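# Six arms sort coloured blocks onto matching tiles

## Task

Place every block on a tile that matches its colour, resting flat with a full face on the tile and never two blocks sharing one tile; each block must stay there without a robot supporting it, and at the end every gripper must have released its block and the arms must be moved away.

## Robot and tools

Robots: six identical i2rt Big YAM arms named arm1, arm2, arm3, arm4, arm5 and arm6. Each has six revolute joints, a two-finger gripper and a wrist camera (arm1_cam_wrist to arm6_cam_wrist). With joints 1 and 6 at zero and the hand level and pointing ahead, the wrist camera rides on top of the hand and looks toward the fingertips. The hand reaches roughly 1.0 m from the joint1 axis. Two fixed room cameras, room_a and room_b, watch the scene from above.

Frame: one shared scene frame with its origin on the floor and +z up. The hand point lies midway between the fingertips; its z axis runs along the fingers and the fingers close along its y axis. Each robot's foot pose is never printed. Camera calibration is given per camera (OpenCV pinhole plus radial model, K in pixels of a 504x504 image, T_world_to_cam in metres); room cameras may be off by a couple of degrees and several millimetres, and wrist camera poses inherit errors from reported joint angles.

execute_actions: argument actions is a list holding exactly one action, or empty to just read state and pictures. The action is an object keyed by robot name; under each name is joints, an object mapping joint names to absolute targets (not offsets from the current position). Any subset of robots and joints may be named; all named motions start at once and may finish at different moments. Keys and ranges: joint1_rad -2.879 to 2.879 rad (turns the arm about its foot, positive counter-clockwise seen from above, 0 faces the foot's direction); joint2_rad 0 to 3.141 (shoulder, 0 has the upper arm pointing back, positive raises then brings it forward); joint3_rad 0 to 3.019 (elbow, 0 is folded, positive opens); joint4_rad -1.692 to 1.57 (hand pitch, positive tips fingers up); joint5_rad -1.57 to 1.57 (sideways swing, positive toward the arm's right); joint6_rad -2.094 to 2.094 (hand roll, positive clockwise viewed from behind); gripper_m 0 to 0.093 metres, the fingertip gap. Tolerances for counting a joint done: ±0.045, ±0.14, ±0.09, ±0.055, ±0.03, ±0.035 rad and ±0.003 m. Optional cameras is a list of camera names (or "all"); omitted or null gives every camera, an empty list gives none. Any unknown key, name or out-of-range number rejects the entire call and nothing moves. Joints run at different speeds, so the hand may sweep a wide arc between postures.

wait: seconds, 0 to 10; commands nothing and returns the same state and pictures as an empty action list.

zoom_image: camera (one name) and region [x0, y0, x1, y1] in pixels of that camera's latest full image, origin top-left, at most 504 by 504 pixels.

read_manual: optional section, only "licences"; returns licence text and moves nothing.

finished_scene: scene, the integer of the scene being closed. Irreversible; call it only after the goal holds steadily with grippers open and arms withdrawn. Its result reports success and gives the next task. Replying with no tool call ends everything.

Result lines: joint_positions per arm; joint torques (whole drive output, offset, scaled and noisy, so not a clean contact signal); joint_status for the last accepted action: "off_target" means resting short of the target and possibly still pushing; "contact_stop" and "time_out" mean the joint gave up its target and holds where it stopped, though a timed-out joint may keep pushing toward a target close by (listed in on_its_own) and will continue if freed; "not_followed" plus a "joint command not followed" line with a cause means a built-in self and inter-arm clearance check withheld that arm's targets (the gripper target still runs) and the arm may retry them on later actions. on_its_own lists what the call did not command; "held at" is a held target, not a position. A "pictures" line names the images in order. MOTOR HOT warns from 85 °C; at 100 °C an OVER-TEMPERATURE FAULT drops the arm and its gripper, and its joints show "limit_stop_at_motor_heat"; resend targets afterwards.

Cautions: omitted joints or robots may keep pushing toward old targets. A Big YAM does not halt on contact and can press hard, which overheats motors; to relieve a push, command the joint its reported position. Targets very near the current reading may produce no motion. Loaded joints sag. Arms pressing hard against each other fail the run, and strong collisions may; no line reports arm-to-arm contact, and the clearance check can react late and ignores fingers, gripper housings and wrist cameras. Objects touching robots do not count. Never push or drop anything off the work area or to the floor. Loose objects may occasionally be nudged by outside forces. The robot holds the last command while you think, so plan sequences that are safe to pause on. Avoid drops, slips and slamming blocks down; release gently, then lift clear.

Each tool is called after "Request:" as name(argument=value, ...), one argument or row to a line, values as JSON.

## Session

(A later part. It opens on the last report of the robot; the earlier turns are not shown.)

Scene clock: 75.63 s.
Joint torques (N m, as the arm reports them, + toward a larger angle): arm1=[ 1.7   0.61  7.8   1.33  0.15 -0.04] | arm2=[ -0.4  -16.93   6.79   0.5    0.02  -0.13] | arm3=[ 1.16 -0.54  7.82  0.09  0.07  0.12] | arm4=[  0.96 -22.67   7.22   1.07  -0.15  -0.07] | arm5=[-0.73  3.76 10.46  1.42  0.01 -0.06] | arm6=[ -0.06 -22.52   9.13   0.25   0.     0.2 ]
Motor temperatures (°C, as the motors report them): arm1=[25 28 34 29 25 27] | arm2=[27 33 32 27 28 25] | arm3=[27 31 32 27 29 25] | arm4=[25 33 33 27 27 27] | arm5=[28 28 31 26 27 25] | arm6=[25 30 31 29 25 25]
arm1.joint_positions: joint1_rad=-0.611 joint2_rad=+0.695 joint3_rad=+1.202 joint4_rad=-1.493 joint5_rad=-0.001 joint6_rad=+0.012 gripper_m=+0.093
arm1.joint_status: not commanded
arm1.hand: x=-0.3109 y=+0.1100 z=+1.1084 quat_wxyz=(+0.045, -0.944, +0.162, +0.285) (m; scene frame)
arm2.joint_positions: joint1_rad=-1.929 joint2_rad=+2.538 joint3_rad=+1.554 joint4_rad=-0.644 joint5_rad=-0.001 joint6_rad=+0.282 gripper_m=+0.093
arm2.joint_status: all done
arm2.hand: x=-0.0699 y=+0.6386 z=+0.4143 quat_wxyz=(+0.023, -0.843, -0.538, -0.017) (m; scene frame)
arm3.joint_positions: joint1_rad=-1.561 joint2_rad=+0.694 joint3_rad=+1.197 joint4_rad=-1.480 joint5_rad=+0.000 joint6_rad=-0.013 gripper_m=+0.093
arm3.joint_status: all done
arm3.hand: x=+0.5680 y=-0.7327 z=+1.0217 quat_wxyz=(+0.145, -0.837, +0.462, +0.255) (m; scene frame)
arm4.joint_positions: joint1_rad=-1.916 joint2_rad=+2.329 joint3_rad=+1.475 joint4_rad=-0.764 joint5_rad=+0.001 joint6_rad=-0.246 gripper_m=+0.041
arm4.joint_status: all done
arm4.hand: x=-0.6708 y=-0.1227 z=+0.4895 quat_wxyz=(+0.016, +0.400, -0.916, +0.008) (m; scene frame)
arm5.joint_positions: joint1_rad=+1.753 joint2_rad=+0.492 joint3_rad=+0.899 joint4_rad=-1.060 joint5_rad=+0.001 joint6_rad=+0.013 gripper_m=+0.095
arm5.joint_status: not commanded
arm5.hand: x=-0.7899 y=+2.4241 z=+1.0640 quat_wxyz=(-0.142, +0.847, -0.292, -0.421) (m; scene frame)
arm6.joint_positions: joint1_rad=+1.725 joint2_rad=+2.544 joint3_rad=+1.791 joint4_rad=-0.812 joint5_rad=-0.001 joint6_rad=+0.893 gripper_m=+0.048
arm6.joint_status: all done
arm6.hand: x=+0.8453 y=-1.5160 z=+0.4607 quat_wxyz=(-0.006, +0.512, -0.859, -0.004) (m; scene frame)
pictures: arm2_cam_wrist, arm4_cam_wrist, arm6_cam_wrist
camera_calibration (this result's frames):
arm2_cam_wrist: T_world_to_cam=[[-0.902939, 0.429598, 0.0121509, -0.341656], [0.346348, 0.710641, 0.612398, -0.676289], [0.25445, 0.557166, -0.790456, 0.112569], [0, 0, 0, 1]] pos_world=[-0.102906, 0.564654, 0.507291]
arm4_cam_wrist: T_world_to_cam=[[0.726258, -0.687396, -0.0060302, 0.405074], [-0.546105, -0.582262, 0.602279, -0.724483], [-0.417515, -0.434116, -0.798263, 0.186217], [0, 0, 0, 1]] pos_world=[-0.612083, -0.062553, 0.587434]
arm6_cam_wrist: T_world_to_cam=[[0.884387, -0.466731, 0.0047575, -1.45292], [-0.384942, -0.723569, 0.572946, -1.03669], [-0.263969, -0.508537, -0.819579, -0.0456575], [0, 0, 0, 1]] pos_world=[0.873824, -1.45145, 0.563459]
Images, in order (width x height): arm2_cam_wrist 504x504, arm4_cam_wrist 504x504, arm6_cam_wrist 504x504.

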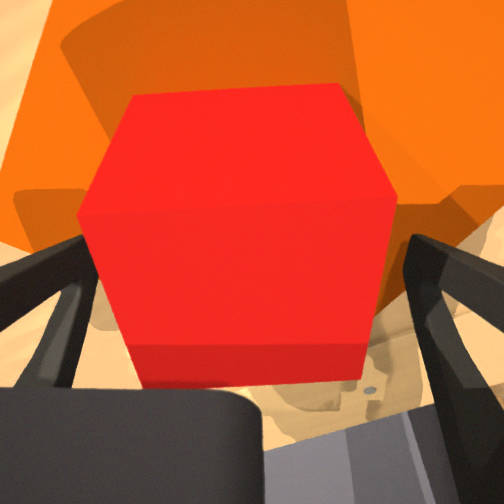

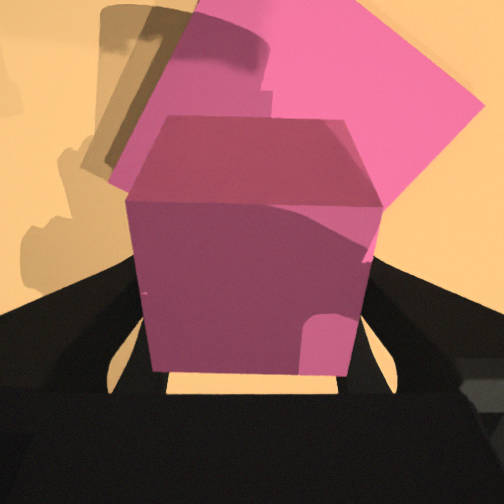

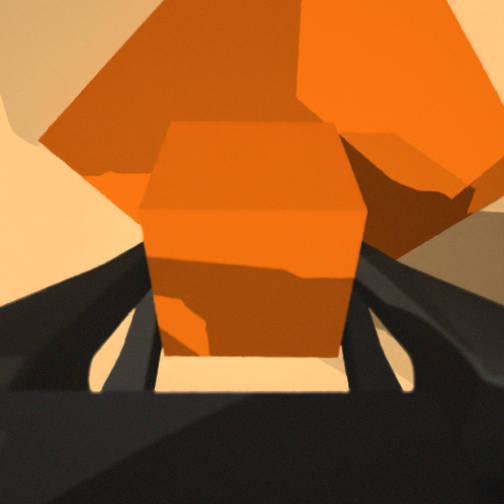

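Request:
execute_actions(
  actions=[
    {"arm2":{"joints":{"joint2_rad":2.49,"joint4_rad":-0.59}},"arm4":{"joints":{"joint1_rad":-1.935,"joint2_rad":2.4,"joint3_rad":1.53,"joint4_rad":-0.66,"joint6_rad":0.47}},"arm6":{"joints":{"joint2_rad":2.6,"joint4_rad":-0.77}}},
  ],
  cameras=["arm2_cam_wrist","arm4_cam_wrist","arm6_cam_wrist"],
)

Scene clock: 79.17 s.
Joint torques (N m, as the arm reports them, + toward a larger angle): arm1=[ 1.91  0.69  7.79  1.27  0.12 -0.03] | arm2=[ -0.52 -18.25   6.92   0.75   0.01  -0.13] | arm3=[ 1.18 -0.52  7.79  0.08  0.07  0.14] | arm4=[ -0.74 -21.92   7.37   1.14  -0.06   0.03] | arm5=[-0.01  3.42 10.59  1.37 -0.02 -0.1 ] | arm6=[ -0.39 -21.08   8.96   0.54   0.06   0.16]
Motor temperatures (°C, as the motors report them): arm1=[25 27 34 29 25 27] | arm2=[27 33 32 27 28 25] | arm3=[27 30 33 27 29 25] | arm4=[25 34 33 27 27 27] | arm5=[28 28 32 26 27 25] | arm6=[25 31 31 29 25 25]
arm1.joint_positions: joint1_rad=-0.611 joint2_rad=+0.695 joint3_rad=+1.202 joint4_rad=-1.493 joint5_rad=-0.001 joint6_rad=+0.012 gripper_m=+0.093
arm1.joint_status: not commanded
arm1.hand: x=-0.3109 y=+0.1100 z=+1.1084 quat_wxyz=(+0.045, -0.944, +0.162, +0.285) (m; scene frame)
arm2.joint_positions: joint1_rad=-1.929 joint2_rad=+2.517 joint3_rad=+1.554 joint4_rad=-0.608 joint5_rad=-0.001 joint6_rad=+0.282 gripper_m=+0.093
arm2.joint_status: all done
arm2.hand: x=-0.0724 y=+0.6218 z=+0.4255 quat_wxyz=(+0.002, -0.843, -0.538, +0.001) (m; scene frame)
arm3.joint_positions: joint1_rad=-1.561 joint2_rad=+0.694 joint3_rad=+1.197 joint4_rad=-1.480 joint5_rad=+0.000 joint6_rad=-0.013 gripper_m=+0.093
arm3.joint_status: not commanded
arm3.hand: x=+0.5680 y=-0.7327 z=+1.0217 quat_wxyz=(+0.145, -0.837, +0.462, +0.255) (m; scene frame)
arm4.joint_positions: joint1_rad=-1.919 joint2_rad=+2.406 joint3_rad=+1.503 joint4_rad=-0.675 joint5_rad=+0.001 joint6_rad=+0.461 gripper_m=+0.041
arm4.joint_status: all done
arm4.hand: x=-0.6596 y=-0.1174 z=+0.4528 quat_wxyz=(-0.005, +0.057, -0.998, +0.003) (m; scene frame)
arm5.joint_positions: joint1_rad=+1.753 joint2_rad=+0.492 joint3_rad=+0.899 joint4_rad=-1.060 joint5_rad=+0.001 joint6_rad=+0.013 gripper_m=+0.095
arm5.joint_status: not commanded
arm5.hand: x=-0.7899 y=+2.4241 z=+1.0640 quat_wxyz=(-0.142, +0.847, -0.292, -0.421) (m; scene frame)
arm6.joint_positions: joint1_rad=+1.725 joint2_rad=+2.586 joint3_rad=+1.791 joint4_rad=-0.778 joint5_rad=-0.001 joint6_rad=+0.893 gripper_m=+0.048
arm6.joint_status: all done
arm6.hand: x=+0.8484 y=-1.5223 z=+0.4343 quat_wxyz=(-0.005, +0.512, -0.859, +0.000) (m; scene frame)
pictures: arm2_cam_wrist, arm4_cam_wrist, arm6_cam_wrist
camera_calibration (this result's frames):
arm2_cam_wrist: T_world_to_cam=[[-0.903043, 0.429532, -0.00399951, -0.329945], [0.351129, 0.743509, 0.569125, -0.67204], [0.247431, 0.51254, -0.822241, 0.172146], [0, 0, 0, 1]] pos_world=[-0.104576, 0.553158, 0.522701]
arm4_cam_wrist: T_world_to_cam=[[0.103978, -0.994579, -0.00127427, -0.0483151], [-0.820208, -0.0864731, 0.565492, -0.799122], [-0.562536, -0.0577536, -0.824753, 0.12439], [0, 0, 0, 1]] pos_world=[-0.580448, -0.109972, 0.554426]
arm6_cam_wrist: T_world_to_cam=[[0.884309, -0.46676, 0.0115383, -1.46133], [-0.386975, -0.718875, 0.577468, -1.0181], [-0.261244, -0.515125, -0.816332, -0.0834377], [0, 0, 0, 1]] pos_world=[0.876494, -1.45696, 0.53667]
Images, in order (width x height): arm2_cam_wrist 504x504, arm4_cam_wrist 504x504, arm6_cam_wrist 504x504.

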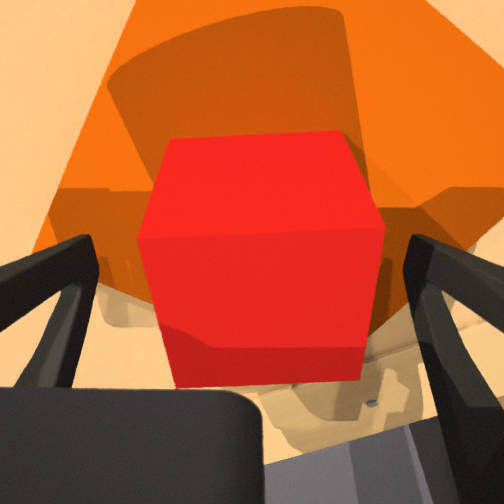

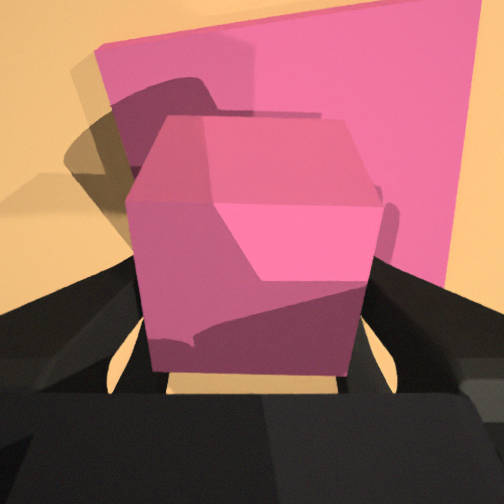

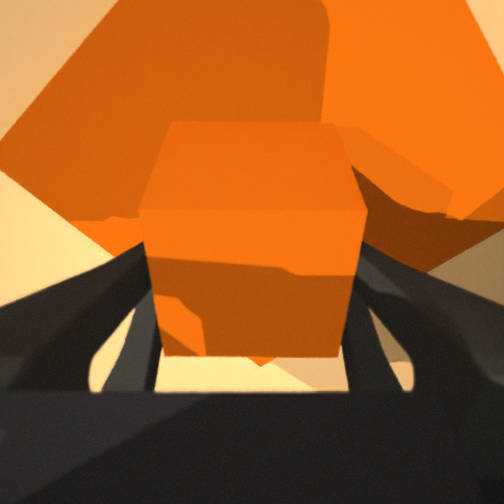

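Request:
execute_actions(
  actions=[
    {"arm2":{"joints":{"gripper_m":0.02}},"arm4":{"joints":{"joint2_rad":2.465,"joint4_rad":-0.64}},"arm6":{"joints":{"gripper_m":0.093}}},
  ],
  cameras=["arm2_cam_wrist","arm4_cam_wrist","arm6_cam_wrist"],
)

Scene clock: 81.00 s.
Joint torques (N m, as the arm reports them, + toward a larger angle): arm1=[ 1.7   0.8   7.87  1.27  0.11 -0.04] | arm2=[ -0.56 -18.64   7.08   0.8   -0.03  -0.15] | arm3=[ 1.2  -0.51  7.79  0.08  0.07  0.13] | arm4=[ -1.   -22.21   6.68   1.    -0.08   0.02] | arm5=[-0.45  3.31 10.4   1.36  0.01 -0.08] | arm6=[ -1.08 -21.12   8.76   0.5    0.08   0.16]
Motor temperatures (°C, as the motors report them): arm1=[25 27 34 29 25 27] | arm2=[27 33 32 27 28 25] | arm3=[27 30 33 27 29 25] | arm4=[25 34 33 27 27 27] | arm5=[28 28 32 26 27 25] | arm6=[25 31 31 29 25 25]
arm1.joint_positions: joint1_rad=-0.611 joint2_rad=+0.695 joint3_rad=+1.202 joint4_rad=-1.493 joint5_rad=-0.001 joint6_rad=+0.012 gripper_m=+0.093
arm1.joint_status: not commanded
arm1.hand: x=-0.3109 y=+0.1100 z=+1.1084 quat_wxyz=(+0.045, -0.944, +0.162, +0.285) (m; scene frame)
arm2.joint_positions: joint1_rad=-1.929 joint2_rad=+2.517 joint3_rad=+1.554 joint4_rad=-0.608 joint5_rad=-0.001 joint6_rad=+0.282 gripper_m=+0.047
arm2.joint_status: gripper_m off_target (ended at +0.047, target +0.020)
arm2.hand: x=-0.0726 y=+0.6217 z=+0.4255 quat_wxyz=(+0.002, -0.843, -0.538, +0.001) (m; scene frame)
arm3.joint_positions: joint1_rad=-1.561 joint2_rad=+0.694 joint3_rad=+1.197 joint4_rad=-1.480 joint5_rad=+0.000 joint6_rad=-0.013 gripper_m=+0.093
arm3.joint_status: not commanded
arm3.hand: x=+0.5680 y=-0.7327 z=+1.0217 quat_wxyz=(+0.145, -0.837, +0.462, +0.255) (m; scene frame)
arm4.joint_positions: joint1_rad=-1.919 joint2_rad=+2.473 joint3_rad=+1.503 joint4_rad=-0.653 joint5_rad=+0.001 joint6_rad=+0.461 gripper_m=+0.041
arm4.joint_status: all done
arm4.hand: x=-0.6747 y=-0.1275 z=+0.4158 quat_wxyz=(+0.015, +0.057, -0.998, +0.014) (m; scene frame)
arm5.joint_positions: joint1_rad=+1.753 joint2_rad=+0.492 joint3_rad=+0.899 joint4_rad=-1.060 joint5_rad=+0.001 joint6_rad=+0.013 gripper_m=+0.095
arm5.joint_status: not commanded
arm5.hand: x=-0.7899 y=+2.4241 z=+1.0640 quat_wxyz=(-0.142, +0.847, -0.292, -0.421) (m; scene frame)
arm6.joint_positions: joint1_rad=+1.725 joint2_rad=+2.586 joint3_rad=+1.791 joint4_rad=-0.778 joint5_rad=-0.001 joint6_rad=+0.893 gripper_m=+0.093
arm6.joint_status: all done
arm6.hand: x=+0.8484 y=-1.5223 z=+0.4343 quat_wxyz=(-0.005, +0.512, -0.859, +0.000) (m; scene frame)
pictures: arm2_cam_wrist, arm4_cam_wrist, arm6_cam_wrist
camera_calibration (this result's frames):
arm2_cam_wrist: T_world_to_cam=[[-0.903047, 0.429528, -0.00337869, -0.330306], [0.351588, 0.743659, 0.568645, -0.671791], [0.246762, 0.512326, -0.822576, 0.172447], [0, 0, 0, 1]] pos_world=[-0.104641, 0.55311, 0.522745]
arm4_cam_wrist: T_world_to_cam=[[0.103534, -0.994444, 0.0190185, -0.0656168], [-0.798499, -0.0717027, 0.597711, -0.788261], [-0.593026, -0.0770697, -0.801486, 0.0521105], [0, 0, 0, 1]] pos_world=[-0.591729, -0.117757, 0.514166]
arm6_cam_wrist: T_world_to_cam=[[0.884309, -0.46676, 0.0115383, -1.46133], [-0.386975, -0.718875, 0.577468, -1.0181], [-0.261244, -0.515125, -0.816332, -0.0834377], [0, 0, 0, 1]] pos_world=[0.876494, -1.45696, 0.53667]
Images, in order (width x height): arm2_cam_wrist 504x504, arm4_cam_wrist 504x504, arm6_cam_wrist 504x504.

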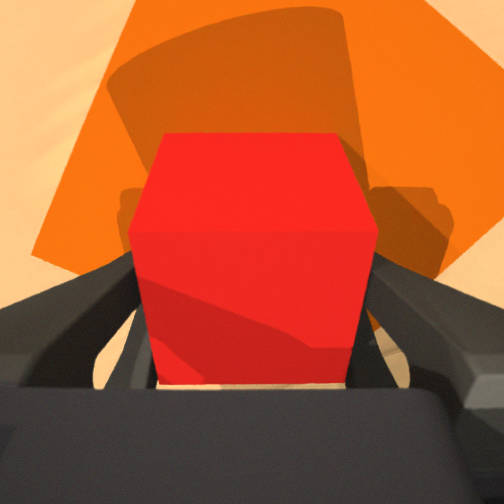

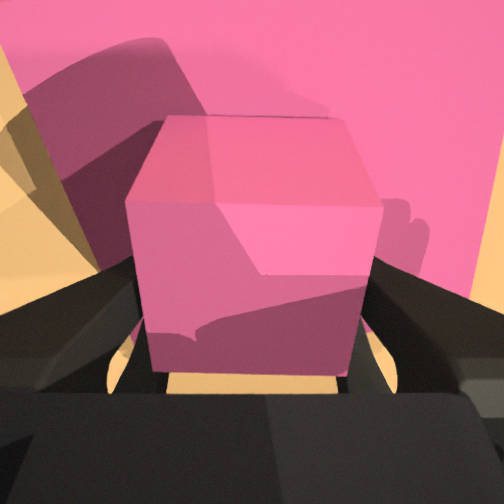

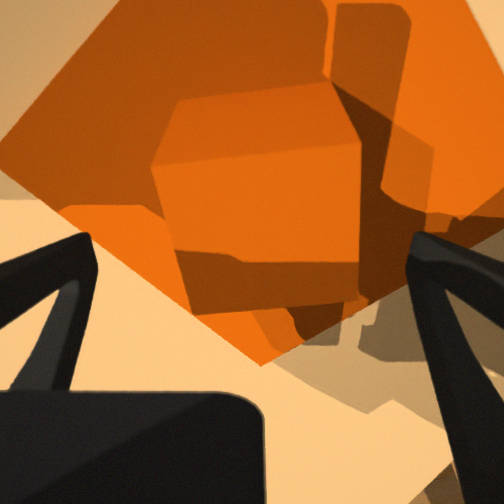

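Request:
execute_actions(
  actions=[
    {"arm2":{"joints":{"joint2_rad":1.95,"joint3_rad":1.45,"joint4_rad":-1.07}},"arm4":{"joints":{"gripper_m":0.093}},"arm6":{"joints":{"joint2_rad":2.0,"joint3_rad":1.7,"joint4_rad":-1.27}}},
  ],
  cameras=["arm6_cam_wrist","arm4_cam_wrist"],
)

Request:
execute_actions(
  actions=[
    {"arm2":{"joints":{"joint1_rad":0.145}},"arm4":{"joints":{"joint2_rad":2.0,"joint4_rad":-1.1}},"arm6":{"joints":{"joint2_rad":1.7,"joint3_rad":1.5,"joint4_rad":-1.0,"joint6_rad":0}}},
  ],
  cameras=["arm6_cam_wrist","arm4_cam_wrist","arm2_cam_wrist"],
)

Scene clock: 84.57 s.
Joint torques (N m, as the arm reports them, + toward a larger angle): arm1=[ 1.73  0.66  7.9   1.34  0.15 -0.06] | arm2=[  0.19 -15.55   9.2   -0.64  -0.04  -0.15] | arm3=[ 1.21 -0.53  7.8   0.08  0.07  0.13] | arm4=[ -0.71 -21.9    6.81   1.02  -0.08   0.04] | arm5=[ 0.12  2.79 10.34  1.19 -0.03 -0.1 ] | arm6=[ -0.53 -19.44   9.75   0.04   0.08   0.16]
Motor temperatures (°C, as the motors report them): arm1=[25 27 34 29 25 27] | arm2=[27 33 32 27 28 25] | arm3=[27 29 33 27 29 25] | arm4=[25 34 33 27 27 27] | arm5=[28 28 32 26 27 25] | arm6=[25 31 31 29 25 25]
arm1.joint_positions: joint1_rad=-0.611 joint2_rad=+0.695 joint3_rad=+1.202 joint4_rad=-1.493 joint5_rad=-0.001 joint6_rad=+0.012 gripper_m=+0.093
arm1.joint_status: not commanded
arm1.hand: x=-0.3109 y=+0.1100 z=+1.1084 quat_wxyz=(+0.045, -0.944, +0.162, +0.285) (m; scene frame)
arm2.joint_positions: joint1_rad=-1.929 joint2_rad=+1.968 joint3_rad=+1.435 joint4_rad=-1.053 joint5_rad=-0.001 joint6_rad=+0.282 gripper_m=+0.047
arm2.joint_status: all done
arm2.hand: x=-0.0664 y=+0.6514 z=+0.7018 quat_wxyz=(+0.008, -0.843, -0.538, -0.003) (m; scene frame)
arm3.joint_positions: joint1_rad=-1.561 joint2_rad=+0.694 joint3_rad=+1.197 joint4_rad=-1.480 joint5_rad=+0.000 joint6_rad=-0.013 gripper_m=+0.093
arm3.joint_status: not commanded
arm3.hand: x=+0.5680 y=-0.7327 z=+1.0217 quat_wxyz=(+0.145, -0.837, +0.462, +0.255) (m; scene frame)
arm4.joint_positions: joint1_rad=-1.919 joint2_rad=+2.473 joint3_rad=+1.503 joint4_rad=-0.653 joint5_rad=+0.001 joint6_rad=+0.462 gripper_m=+0.093
arm4.joint_status: all done
arm4.hand: x=-0.6747 y=-0.1275 z=+0.4158 quat_wxyz=(+0.015, +0.057, -0.998, +0.014) (m; scene frame)
arm5.joint_positions: joint1_rad=+1.753 joint2_rad=+0.492 joint3_rad=+0.899 joint4_rad=-1.060 joint5_rad=+0.001 joint6_rad=+0.013 gripper_m=+0.095
arm5.joint_status: not commanded
arm5.hand: x=-0.7899 y=+2.4241 z=+1.0640 quat_wxyz=(-0.142, +0.847, -0.292, -0.421) (m; scene frame)
arm6.joint_positions: joint1_rad=+1.725 joint2_rad=+1.993 joint3_rad=+1.689 joint4_rad=-1.262 joint5_rad=-0.001 joint6_rad=+0.893 gripper_m=+0.093
arm6.joint_status: all done
arm6.hand: x=+0.8611 y=-1.5631 z=+0.7684 quat_wxyz=(-0.006, +0.512, -0.859, -0.004) (m; scene frame)
pictures: arm4_cam_wrist, arm6_cam_wrist
camera_calibration (this result's frames):
arm4_cam_wrist: T_world_to_cam=[[0.103155, -0.994483, 0.01903, -0.0658825], [-0.798533, -0.0713921, 0.597702, -0.788241], [-0.593047, -0.076852, -0.801492, 0.0521272], [0, 0, 0, 1]] pos_world=[-0.591727, -0.117787, 0.514167]
arm6_cam_wrist: T_world_to_cam=[[0.884381, -0.466736, 0.00534714, -1.49072], [-0.385118, -0.723162, 0.573341, -1.24056], [-0.263732, -0.509111, -0.819299, 0.185413], [0, 0, 0, 1]] pos_world=[0.889502, -1.4985, 0.871143]
Images, in order (width x height): arm4_cam_wrist 504x504, arm6_cam_wrist 504x504.

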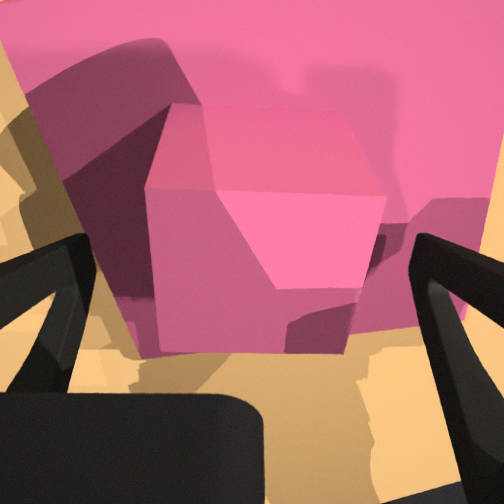

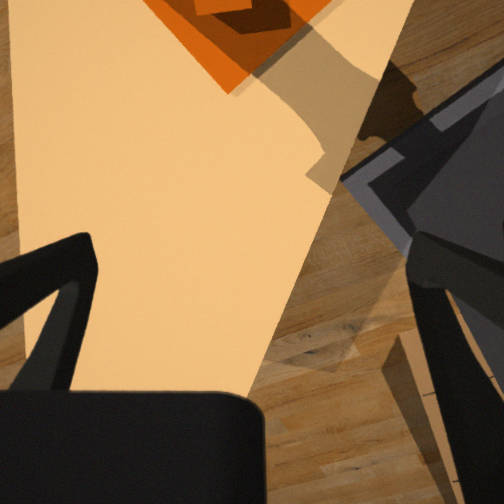

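Scene clock: 86.87 s.
Joint torques (N m, as the arm reports them, + toward a larger angle): arm1=[ 1.41  0.54  7.81  1.27  0.11 -0.05] | arm2=[ -1.3  -15.6    9.08  -0.57   0.    -0.12] | arm3=[ 1.18 -0.58  7.79  0.08  0.07  0.14] | arm4=[ -0.84 -19.82   8.19  -0.08  -0.08   0.02] | arm5=[-0.6   2.79 10.42  1.25  0.05 -0.06] | arm6=[ -1.17 -13.51   8.99   1.47   0.01  -0.05]
Motor temperatures (°C, as the motors report them): arm1=[25 27 34 29 25 27] | arm2=[27 33 32 27 28 25] | arm3=[27 29 33 27 29 25] | arm4=[25 34 33 27 27 27] | arm5=[28 28 32 26 27 25] | arm6=[25 31 31 29 25 25]
arm1.joint_positions: joint1_rad=-0.611 joint2_rad=+0.695 joint3_rad=+1.202 joint4_rad=-1.493 joint5_rad=-0.001 joint6_rad=+0.012 gripper_m=+0.093
arm1.joint_status: not commanded
arm1.hand: x=-0.3109 y=+0.1100 z=+1.1084 quat_wxyz=(+0.045, -0.944, +0.162, +0.285) (m; scene frame)
arm2.joint_positions: joint1_rad=+0.152 joint2_rad=+1.968 joint3_rad=+1.435 joint4_rad=-1.053 joint5_rad=-0.002 joint6_rad=+0.282 gripper_m=+0.047
arm2.joint_status: all done
arm2.hand: x=+0.5387 y=+1.3962 z=+0.6996 quat_wxyz=(+0.010, +0.039, -0.999, +0.001) (m; scene frame)
arm3.joint_positions: joint1_rad=-1.561 joint2_rad=+0.694 joint3_rad=+1.197 joint4_rad=-1.480 joint5_rad=+0.000 joint6_rad=-0.013 gripper_m=+0.093
arm3.joint_status: not commanded
arm3.hand: x=+0.5680 y=-0.7327 z=+1.0217 quat_wxyz=(+0.145, -0.837, +0.462, +0.255) (m; scene frame)
arm4.joint_positions: joint1_rad=-1.919 joint2_rad=+2.002 joint3_rad=+1.518 joint4_rad=-1.087 joint5_rad=+0.001 joint6_rad=+0.462 gripper_m=+0.093
arm4.joint_status: all done
arm4.hand: x=-0.6657 y=-0.1188 z=+0.6871 quat_wxyz=(-0.008, +0.057, -0.998, +0.001) (m; scene frame)
arm5.joint_positions: joint1_rad=+1.753 joint2_rad=+0.492 joint3_rad=+0.899 joint4_rad=-1.060 joint5_rad=+0.001 joint6_rad=+0.013 gripper_m=+0.095
arm5.joint_status: not commanded
arm5.hand: x=-0.7899 y=+2.4241 z=+1.0640 quat_wxyz=(-0.142, +0.847, -0.292, -0.421) (m; scene frame)
arm6.joint_positions: joint1_rad=+1.725 joint2_rad=+1.680 joint3_rad=+1.511 joint4_rad=-1.009 joint5_rad=-0.001 joint6_rad=+0.009 gripper_m=+0.093
arm6.joint_status: all done
arm6.hand: x=+0.8613 y=-1.5673 z=+0.8879 quat_wxyz=(-0.112, +0.815, -0.545, -0.161) (m; scene frame)
pictures: arm2_cam_wrist, arm4_cam_wrist, arm6_cam_wrist
camera_calibration (this result's frames):
arm2_cam_wrist: T_world_to_cam=[[0.0671095, -0.997715, -0.00784103, 1.36318], [-0.808296, -0.0589725, 0.585816, 0.114913], [-0.58494, -0.0329759, -0.810406, 1.05124], [0, 0, 0, 1]] pos_world=[0.616311, 1.40151, 0.795299]
arm4_cam_wrist: T_world_to_cam=[[0.103302, -0.99464, -0.00457922, -0.0470143], [-0.823692, -0.0881261, 0.560147, -0.935564], [-0.557548, -0.0540922, -0.82838, 0.320362], [0, 0, 0, 1]] pos_world=[-0.587143, -0.111881, 0.789219]
arm6_cam_wrist: T_world_to_cam=[[0.922051, 0.386735, 0.0160945, -0.197819], [0.373268, -0.899409, 0.227453, -1.93434], [0.102439, -0.203715, -0.973656, 0.581504], [0, 0, 0, 1]] pos_world=[0.844856, -1.54479, 1.00934]
Images, in order (width x height): arm2_cam_wrist 504x504, arm4_cam_wrist 504x504, arm6_cam_wrist 504x504.

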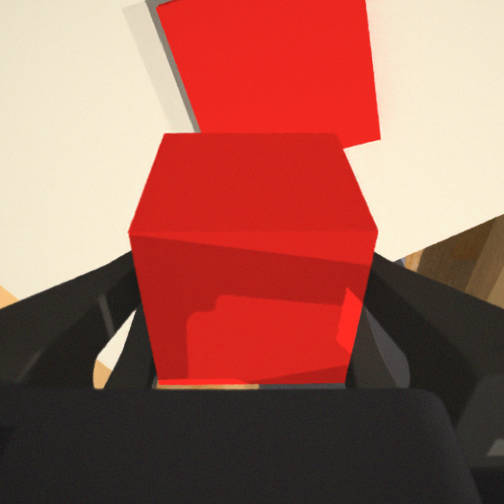

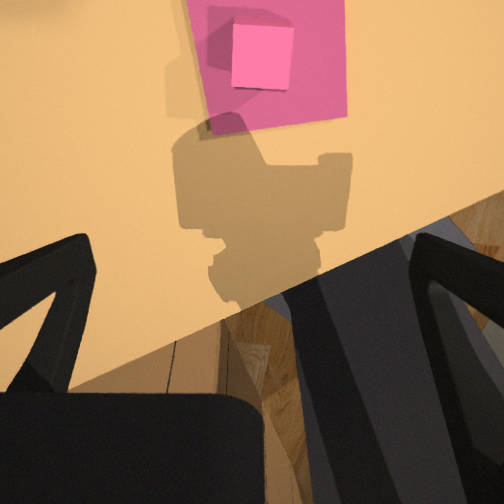

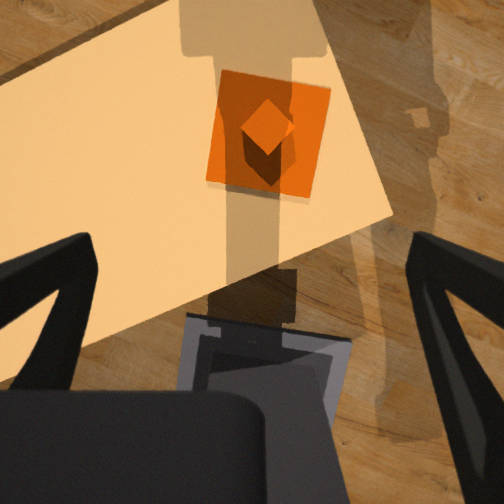

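Request:
execute_actions(
  actions=[
    {"arm2":{"joints":{"joint1_rad":0.115,"joint2_rad":2.16,"joint3_rad":1.39,"joint4_rad":-0.78,"joint6_rad":0.03}},"arm4":{"joints":{"joint2_rad":0.9,"joint3_rad":1.2,"joint4_rad":-1.4}},"arm6":{"joints":{"joint2_rad":0.7,"joint3_rad":1.2,"joint4_rad":-1.4}}},
  ],
  cameras=["arm2_cam_wrist","room_a"],
)

Scene clock: 90.30 s.
Joint torques (N m, as the arm reports them, + toward a larger angle): arm1=[ 2.18  0.51  7.77  1.27  0.12 -0.05] | arm2=[ -0.57 -17.04   7.18   0.68  -0.02  -0.18] | arm3=[ 1.15 -0.55  7.79  0.09  0.07  0.13] | arm4=[-0.99 -2.66  8.96  0.81 -0.08  0.  ] | arm5=[-0.9   2.92 10.62  1.33 -0.04 -0.05] | arm6=[-0.68 -0.45  8.36  1.07  0.04 -0.05]
Motor temperatures (°C, as the motors report them): arm1=[25 27 34 29 25 27] | arm2=[27 33 32 27 28 25] | arm3=[27 29 33 27 29 25] | arm4=[25 34 34 27 27 27] | arm5=[28 28 32 26 27 25] | arm6=[25 31 31 29 25 25]
arm1.joint_positions: joint1_rad=-0.611 joint2_rad=+0.695 joint3_rad=+1.202 joint4_rad=-1.493 joint5_rad=-0.001 joint6_rad=+0.012 gripper_m=+0.093
arm1.joint_status: not commanded
arm1.hand: x=-0.3109 y=+0.1100 z=+1.1084 quat_wxyz=(+0.045, -0.944, +0.162, +0.285) (m; scene frame)
arm2.joint_positions: joint1_rad=+0.116 joint2_rad=+2.193 joint3_rad=+1.377 joint4_rad=-0.797 joint5_rad=-0.001 joint6_rad=+0.042 gripper_m=+0.047
arm2.joint_status: all done
arm2.hand: x=+0.5381 y=+1.3751 z=+0.5609 quat_wxyz=(+0.024, +0.140, -0.990, +0.002) (m; scene frame)
arm3.joint_positions: joint1_rad=-1.561 joint2_rad=+0.694 joint3_rad=+1.197 joint4_rad=-1.480 joint5_rad=+0.000 joint6_rad=-0.013 gripper_m=+0.093
arm3.joint_status: not commanded
arm3.hand: x=+0.5680 y=-0.7327 z=+1.0217 quat_wxyz=(+0.145, -0.837, +0.462, +0.255) (m; scene frame)
arm4.joint_positions: joint1_rad=-1.919 joint2_rad=+0.894 joint3_rad=+1.195 joint4_rad=-1.388 joint5_rad=+0.001 joint6_rad=+0.462 gripper_m=+0.093
arm4.joint_status: all done
arm4.hand: x=-0.8916 y=-0.2619 z=+1.0250 quat_wxyz=(-0.216, +0.056, -0.968, -0.118) (m; scene frame)
arm5.joint_positions: joint1_rad=+1.753 joint2_rad=+0.492 joint3_rad=+0.899 joint4_rad=-1.060 joint5_rad=+0.001 joint6_rad=+0.013 gripper_m=+0.095
arm5.joint_status: not commanded
arm5.hand: x=-0.7899 y=+2.4241 z=+1.0640 quat_wxyz=(-0.142, +0.847, -0.292, -0.421) (m; scene frame)
arm6.joint_positions: joint1_rad=+1.725 joint2_rad=+0.693 joint3_rad=+1.206 joint4_rad=-1.393 joint5_rad=-0.001 joint6_rad=+0.009 gripper_m=+0.093
arm6.joint_status: all done
arm6.hand: x=+0.9900 y=-1.8805 z=+1.1020 quat_wxyz=(-0.192, +0.782, -0.522, -0.282) (m; scene frame)
pictures: arm2_cam_wrist, room_a
camera_calibration (this result's frames):
arm2_cam_wrist: T_world_to_cam=[[0.266953, -0.963653, -0.0104725, 1.18817], [-0.764176, -0.218289, 0.606947, 0.377932], [-0.587173, -0.154023, -0.794673, 1.0966], [0, 0, 0, 1]] pos_world=[0.615511, 1.39639, 0.654494]
Images, in order (width x height): arm2_cam_wrist 504x504, room_a 504x504.

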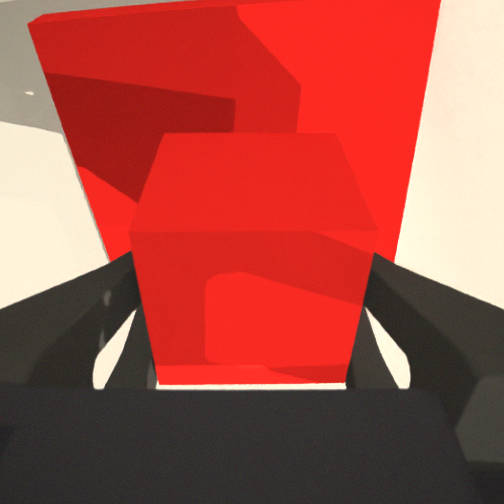

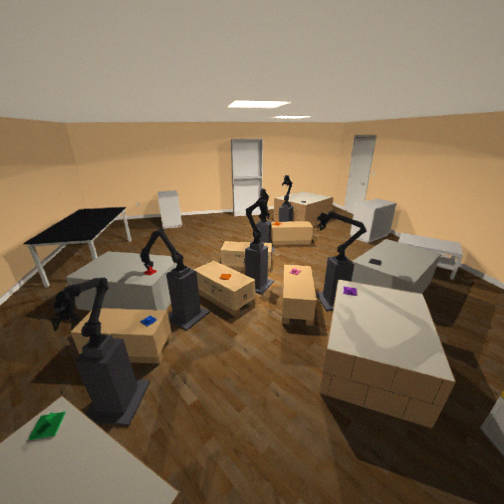

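Request:
execute_actions(
  actions=[
    {"arm2":{"joints":{"joint2_rad":2.235,"joint3_rad":1.41,"joint4_rad":-0.71}}},
  ],
  cameras=["arm2_cam_wrist"],
)

Scene clock: 91.47 s.
Joint torques (N m, as the arm reports them, + toward a larger angle): arm1=[ 1.7   0.9   7.82  1.26  0.14 -0.06] | arm2=[ -1.02 -14.85   8.74   0.83  -0.04  -0.11] | arm3=[ 1.21 -0.53  7.79  0.08  0.07  0.13] | arm4=[-0.8  -2.77  8.85  0.88 -0.08  0.02] | arm5=[-0.59  2.59 10.38  1.3   0.03 -0.05] | arm6=[ 0.28 -0.36  8.73  1.27 -0.03 -0.03]
Motor temperatures (°C, as the motors report them): arm1=[25 27 34 29 25 27] | arm2=[27 33 32 27 28 25] | arm3=[27 28 33 27 29 25] | arm4=[25 33 34 27 27 27] | arm5=[28 28 32 26 27 25] | arm6=[25 30 31 29 25 25]
arm1.joint_positions: joint1_rad=-0.611 joint2_rad=+0.695 joint3_rad=+1.202 joint4_rad=-1.493 joint5_rad=-0.001 joint6_rad=+0.012 gripper_m=+0.093
arm1.joint_status: not commanded
arm1.hand: x=-0.3109 y=+0.1100 z=+1.1084 quat_wxyz=(+0.045, -0.944, +0.162, +0.285) (m; scene frame)
arm2.joint_positions: joint1_rad=+0.117 joint2_rad=+2.226 joint3_rad=+1.378 joint4_rad=-0.728 joint5_rad=-0.001 joint6_rad=+0.042 gripper_m=+0.047
arm2.joint_status: all done
arm2.hand: x=+0.5460 y=+1.3779 z=+0.5428 quat_wxyz=(+0.006, +0.140, -0.990, -0.001) (m; scene frame)
arm3.joint_positions: joint1_rad=-1.561 joint2_rad=+0.694 joint3_rad=+1.197 joint4_rad=-1.480 joint5_rad=+0.000 joint6_rad=-0.013 gripper_m=+0.093
arm3.joint_status: not commanded
arm3.hand: x=+0.5680 y=-0.7327 z=+1.0217 quat_wxyz=(+0.145, -0.837, +0.462, +0.255) (m; scene frame)
arm4.joint_positions: joint1_rad=-1.919 joint2_rad=+0.894 joint3_rad=+1.195 joint4_rad=-1.388 joint5_rad=+0.001 joint6_rad=+0.462 gripper_m=+0.093
arm4.joint_status: not commanded
arm4.hand: x=-0.8916 y=-0.2619 z=+1.0250 quat_wxyz=(-0.216, +0.056, -0.968, -0.118) (m; scene frame)
arm5.joint_positions: joint1_rad=+1.753 joint2_rad=+0.492 joint3_rad=+0.899 joint4_rad=-1.060 joint5_rad=+0.001 joint6_rad=+0.013 gripper_m=+0.095
arm5.joint_status: not commanded
arm5.hand: x=-0.7899 y=+2.4241 z=+1.0640 quat_wxyz=(-0.142, +0.847, -0.292, -0.421) (m; scene frame)
arm6.joint_positions: joint1_rad=+1.725 joint2_rad=+0.693 joint3_rad=+1.206 joint4_rad=-1.393 joint5_rad=-0.001 joint6_rad=+0.009 gripper_m=+0.093
arm6.joint_status: not commanded
arm6.hand: x=+0.9900 y=-1.8805 z=+1.1020 quat_wxyz=(-0.192, +0.782, -0.522, -0.282) (m; scene frame)
pictures: arm2_cam_wrist
camera_calibration (this result's frames):
arm2_cam_wrist: T_world_to_cam=[[0.267972, -0.963352, -0.0119931, 1.18849], [-0.784461, -0.225404, 0.577767, 0.432306], [-0.559296, -0.145417, -0.816114, 1.07184], [0, 0, 0, 1]] pos_world=[0.620123, 1.39824, 0.639226]
Images, in order (width x height): arm2_cam_wrist 504x504.

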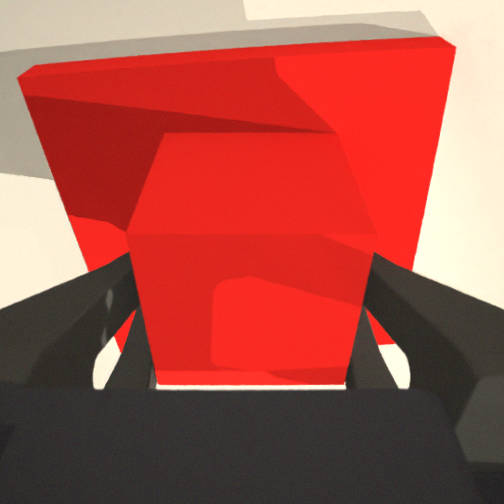

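Seated (torque dropped). Release and lift.

Request:
execute_actions(
  actions=[
    {"arm2":{"joints":{"gripper_m":0.093,"joint2_rad":2.21}}},
  ],
  cameras=[],
)

Request:
execute_actions(
  actions=[
    {"arm2":{"joints":{"joint2_rad":1.75,"joint4_rad":-1.17}}},
  ],
  cameras=["arm2_cam_wrist","arm5_cam_wrist","room_a","room_b"],
)

Scene clock: 92.53 s.
Joint torques (N m, as the arm reports them, + toward a larger angle): arm1=[ 1.82  0.4   7.87  1.24  0.12 -0.04] | arm2=[ -0.68 -15.95   8.69   0.75  -0.04  -0.16] | arm3=[ 1.19 -0.51  7.79  0.08  0.07  0.14] | arm4=[-0.98 -2.58  8.83  0.86 -0.08  0.01] | arm5=[-0.24  2.82 10.62  1.33 -0.01 -0.12] | arm6=[-0.07 -0.34  8.52  1.27  0.03 -0.02]
Motor temperatures (°C, as the motors report them): arm1=[25 27 34 29 25 27] | arm2=[27 33 32 27 28 25] | arm3=[27 28 33 27 29 25] | arm4=[25 33 34 27 27 27] | arm5=[28 28 32 26 27 25] | arm6=[25 30 31 29 25 25]
arm1.joint_positions: joint1_rad=-0.611 joint2_rad=+0.695 joint3_rad=+1.202 joint4_rad=-1.493 joint5_rad=-0.001 joint6_rad=+0.012 gripper_m=+0.093
arm1.joint_status: not commanded
arm1.hand: x=-0.3109 y=+0.1100 z=+1.1084 quat_wxyz=(+0.045, -0.944, +0.162, +0.285) (m; scene frame)
arm2.joint_positions: joint1_rad=+0.117 joint2_rad=+2.226 joint3_rad=+1.378 joint4_rad=-0.728 joint5_rad=-0.001 joint6_rad=+0.042 gripper_m=+0.093
arm2.joint_status: all done
arm2.hand: x=+0.5462 y=+1.3780 z=+0.5430 quat_wxyz=(+0.005, +0.140, -0.990, -0.001) (m; scene frame)
arm3.joint_positions: joint1_rad=-1.561 joint2_rad=+0.694 joint3_rad=+1.197 joint4_rad=-1.480 joint5_rad=+0.000 joint6_rad=-0.013 gripper_m=+0.093
arm3.joint_status: not commanded
arm3.hand: x=+0.5680 y=-0.7327 z=+1.0217 quat_wxyz=(+0.145, -0.837, +0.462, +0.255) (m; scene frame)
arm4.joint_positions: joint1_rad=-1.919 joint2_rad=+0.894 joint3_rad=+1.195 joint4_rad=-1.388 joint5_rad=+0.001 joint6_rad=+0.462 gripper_m=+0.093
arm4.joint_status: not commanded
arm4.hand: x=-0.8916 y=-0.2619 z=+1.0250 quat_wxyz=(-0.216, +0.056, -0.968, -0.118) (m; scene frame)
arm5.joint_positions: joint1_rad=+1.753 joint2_rad=+0.492 joint3_rad=+0.899 joint4_rad=-1.060 joint5_rad=+0.001 joint6_rad=+0.013 gripper_m=+0.095
arm5.joint_status: not commanded
arm5.hand: x=-0.7899 y=+2.4241 z=+1.0640 quat_wxyz=(-0.142, +0.847, -0.292, -0.421) (m; scene frame)
arm6.joint_positions: joint1_rad=+1.725 joint2_rad=+0.693 joint3_rad=+1.206 joint4_rad=-1.393 joint5_rad=-0.001 joint6_rad=+0.009 gripper_m=+0.093
arm6.joint_status: not commanded
arm6.hand: x=+0.9900 y=-1.8805 z=+1.1020 quat_wxyz=(-0.192, +0.782, -0.522, -0.282) (m; scene frame)
pictures: none
No camera images: the call's "cameras" was empty. Leave "cameras" out to get every camera's image.

Scene clock: 94.03 s.
Joint torques (N m, as the arm reports them, + toward a larger angle): arm1=[ 1.76  0.52  7.89  1.29  0.16 -0.03] | arm2=[ -0.81 -12.93  11.21  -0.37  -0.02  -0.18] | arm3=[ 1.2  -0.54  7.79  0.08  0.07  0.14] | arm4=[-0.56 -2.8   8.86  0.98 -0.08 -0.01] | arm5=[-0.02  3.39 10.45  1.38 -0.02 -0.08] | arm6=[-0.84 -0.32  8.69  1.21  0.04 -0.03]
Motor temperatures (°C, as the motors report them): arm1=[25 27 34 29 25 27] | arm2=[27 33 33 27 28 25] | arm3=[27 28 33 27 29 25] | arm4=[25 33 34 27 27 27] | arm5=[28 28 32 26 27 25] | arm6=[25 30 31 29 25 25]
arm1.joint_positions: joint1_rad=-0.611 joint2_rad=+0.695 joint3_rad=+1.202 joint4_rad=-1.493 joint5_rad=-0.001 joint6_rad=+0.012 gripper_m=+0.093
arm1.joint_status: not commanded
arm1.hand: x=-0.3109 y=+0.1100 z=+1.1084 quat_wxyz=(+0.045, -0.944, +0.162, +0.285) (m; scene frame)
arm2.joint_positions: joint1_rad=+0.117 joint2_rad=+1.756 joint3_rad=+1.381 joint4_rad=-1.152 joint5_rad=-0.001 joint6_rad=+0.042 gripper_m=+0.093
arm2.joint_status: all done
arm2.hand: x=+0.5161 y=+1.3671 z=+0.7906 quat_wxyz=(-0.019, +0.140, -0.990, -0.005) (m; scene frame)
arm3.joint_positions: joint1_rad=-1.561 joint2_rad=+0.694 joint3_rad=+1.197 joint4_rad=-1.480 joint5_rad=+0.000 joint6_rad=-0.013 gripper_m=+0.093
arm3.joint_status: not commanded
arm3.hand: x=+0.5680 y=-0.7327 z=+1.0217 quat_wxyz=(+0.145, -0.837, +0.462, +0.255) (m; scene frame)
arm4.joint_positions: joint1_rad=-1.919 joint2_rad=+0.894 joint3_rad=+1.195 joint4_rad=-1.388 joint5_rad=+0.001 joint6_rad=+0.462 gripper_m=+0.093
arm4.joint_status: not commanded
arm4.hand: x=-0.8916 y=-0.2619 z=+1.0250 quat_wxyz=(-0.216, +0.056, -0.968, -0.118) (m; scene frame)
arm5.joint_positions: joint1_rad=+1.753 joint2_rad=+0.492 joint3_rad=+0.899 joint4_rad=-1.060 joint5_rad=+0.001 joint6_rad=+0.013 gripper_m=+0.095
arm5.joint_status: not commanded
arm5.hand: x=-0.7899 y=+2.4241 z=+1.0640 quat_wxyz=(-0.142, +0.847, -0.292, -0.421) (m; scene frame)
arm6.joint_positions: joint1_rad=+1.725 joint2_rad=+0.693 joint3_rad=+1.206 joint4_rad=-1.393 joint5_rad=-0.001 joint6_rad=+0.009 gripper_m=+0.093
arm6.joint_status: not commanded
arm6.hand: x=+0.9900 y=-1.8805 z=+1.1020 quat_wxyz=(-0.192, +0.782, -0.522, -0.282) (m; scene frame)
pictures: arm2_cam_wrist, arm5_cam_wrist, room_a, room_b
camera_calibration (this result's frames):
arm2_cam_wrist: T_world_to_cam=[[0.268808, -0.963084, -0.0145337, 1.19022], [-0.81062, -0.234352, 0.536633, 0.321446], [-0.520228, -0.13247, -0.843691, 1.23971], [0, 0, 0, 1]] pos_world=[0.585561, 1.38583, 0.890729]
arm5_cam_wrist: T_world_to_cam=[[0.600704, 0.799471, -0.00129217, -1.46289], [0.764714, -0.575058, -0.290723, 2.31153], [-0.233168, 0.17365, -0.956806, 0.537913], [0, 0, 0, 1]] pos_world=[-0.763474, 2.40539, 1.1848]
Images, in order (width x height): arm2_cam_wrist 504x504, arm5_cam_wrist 504x504, room_a 504x504, room_b 504x504.

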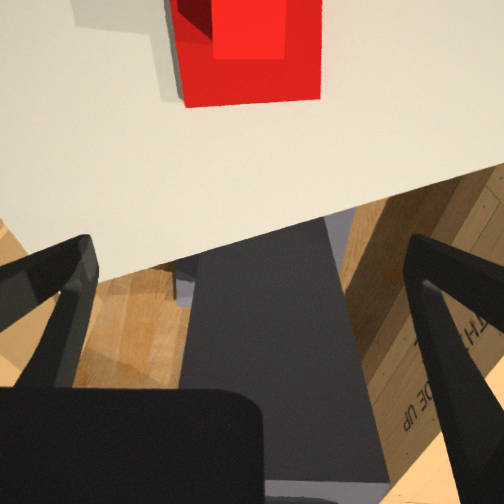

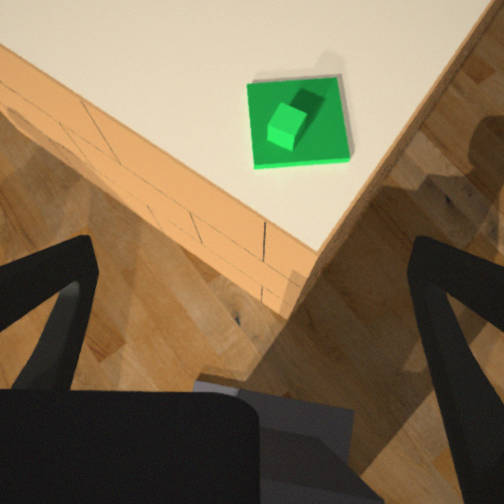

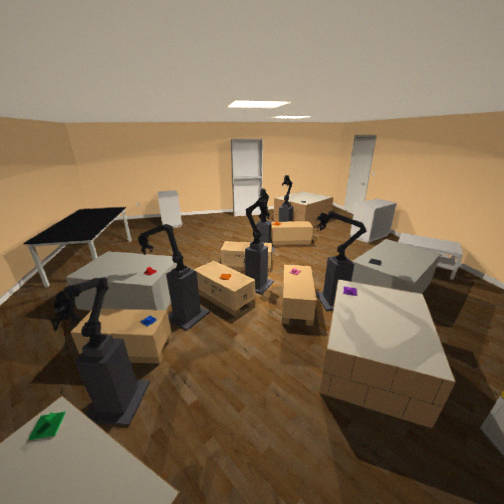

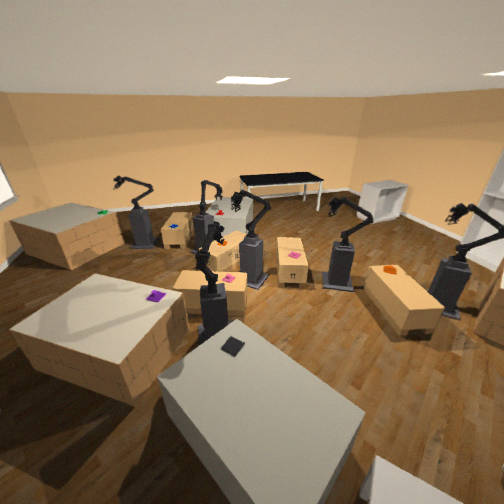

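Request:
execute_actions(
  actions=[
    {"arm4":{"joints":{"joint1_rad":-0.2,"joint2_rad":1.2,"joint4_rad":-0.95,"joint6_rad":0}}},
  ],
  cameras=["arm4_cam_wrist"],
)

Scene clock: 96.40 s.
Joint torques (N m, as the arm reports them, + toward a larger angle): arm1=[ 1.7   0.64  7.94  1.26  0.14 -0.06] | arm2=[ -1.1  -12.6   11.    -0.63  -0.02  -0.18] | arm3=[ 1.19 -0.53  7.79  0.09  0.07  0.14] | arm4=[  1.15 -10.96   9.72   2.27  -0.04  -0.13] | arm5=[-0.7   2.96 10.47  1.33 -0.03 -0.07] | arm6=[ 0.27 -1.05  8.29  1.09  0.03 -0.08]
Motor temperatures (°C, as the motors report them): arm1=[25 27 34 29 25 27] | arm2=[27 33 33 27 28 25] | arm3=[27 28 33 27 29 25] | arm4=[25 32 34 27 27 27] | arm5=[28 28 32 26 27 25] | arm6=[25 30 31 29 25 25]
arm1.joint_positions: joint1_rad=-0.611 joint2_rad=+0.695 joint3_rad=+1.202 joint4_rad=-1.493 joint5_rad=-0.001 joint6_rad=+0.012 gripper_m=+0.093
arm1.joint_status: not commanded
arm1.hand: x=-0.3109 y=+0.1100 z=+1.1084 quat_wxyz=(+0.045, -0.944, +0.162, +0.285) (m; scene frame)
arm2.joint_positions: joint1_rad=+0.117 joint2_rad=+1.756 joint3_rad=+1.381 joint4_rad=-1.152 joint5_rad=-0.001 joint6_rad=+0.042 gripper_m=+0.093
arm2.joint_status: not commanded
arm2.hand: x=+0.5161 y=+1.3671 z=+0.7906 quat_wxyz=(-0.019, +0.140, -0.990, -0.005) (m; scene frame)
arm3.joint_positions: joint1_rad=-1.561 joint2_rad=+0.694 joint3_rad=+1.197 joint4_rad=-1.480 joint5_rad=+0.000 joint6_rad=-0.013 gripper_m=+0.093
arm3.joint_status: not commanded
arm3.hand: x=+0.5680 y=-0.7327 z=+1.0217 quat_wxyz=(+0.145, -0.837, +0.462, +0.255) (m; scene frame)
arm4.joint_positions: joint1_rad=-0.202 joint2_rad=+1.216 joint3_rad=+1.190 joint4_rad=-0.965 joint5_rad=+0.000 joint6_rad=+0.007 gripper_m=+0.093
arm4.joint_status: all done
arm4.hand: x=-1.4669 y=-0.0803 z=+0.9455 quat_wxyz=(-0.119, +0.874, -0.397, -0.254) (m; scene frame)
arm5.joint_positions: joint1_rad=+1.753 joint2_rad=+0.492 joint3_rad=+0.899 joint4_rad=-1.060 joint5_rad=+0.001 joint6_rad=+0.013 gripper_m=+0.095
arm5.joint_status: not commanded
arm5.hand: x=-0.7899 y=+2.4241 z=+1.0640 quat_wxyz=(-0.142, +0.847, -0.292, -0.421) (m; scene frame)
arm6.joint_positions: joint1_rad=+1.725 joint2_rad=+0.693 joint3_rad=+1.206 joint4_rad=-1.393 joint5_rad=-0.001 joint6_rad=+0.009 gripper_m=+0.093
arm6.joint_status: not commanded
arm6.hand: x=+0.9900 y=-1.8805 z=+1.1020 quat_wxyz=(-0.192, +0.782, -0.522, -0.282) (m; scene frame)
pictures: arm4_cam_wrist
camera_calibration (this result's frames):
arm4_cam_wrist: T_world_to_cam=[[0.757862, 0.652389, -0.00575249, 1.16881], [0.652022, -0.757071, 0.0413653, 0.86472], [0.0226313, -0.0351, -0.999128, 1.1039], [0, 0, 0, 1]] pos_world=[-1.4746, -0.0691186, 1.07389]
Images, in order (width x height): arm4_cam_wrist 504x504.

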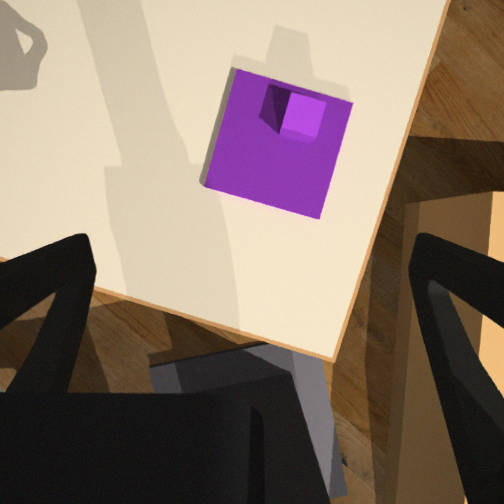

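Purple is inside its tile.

Request:
finished_scene(
  scene=1,
)

The scene is finished: the task was done.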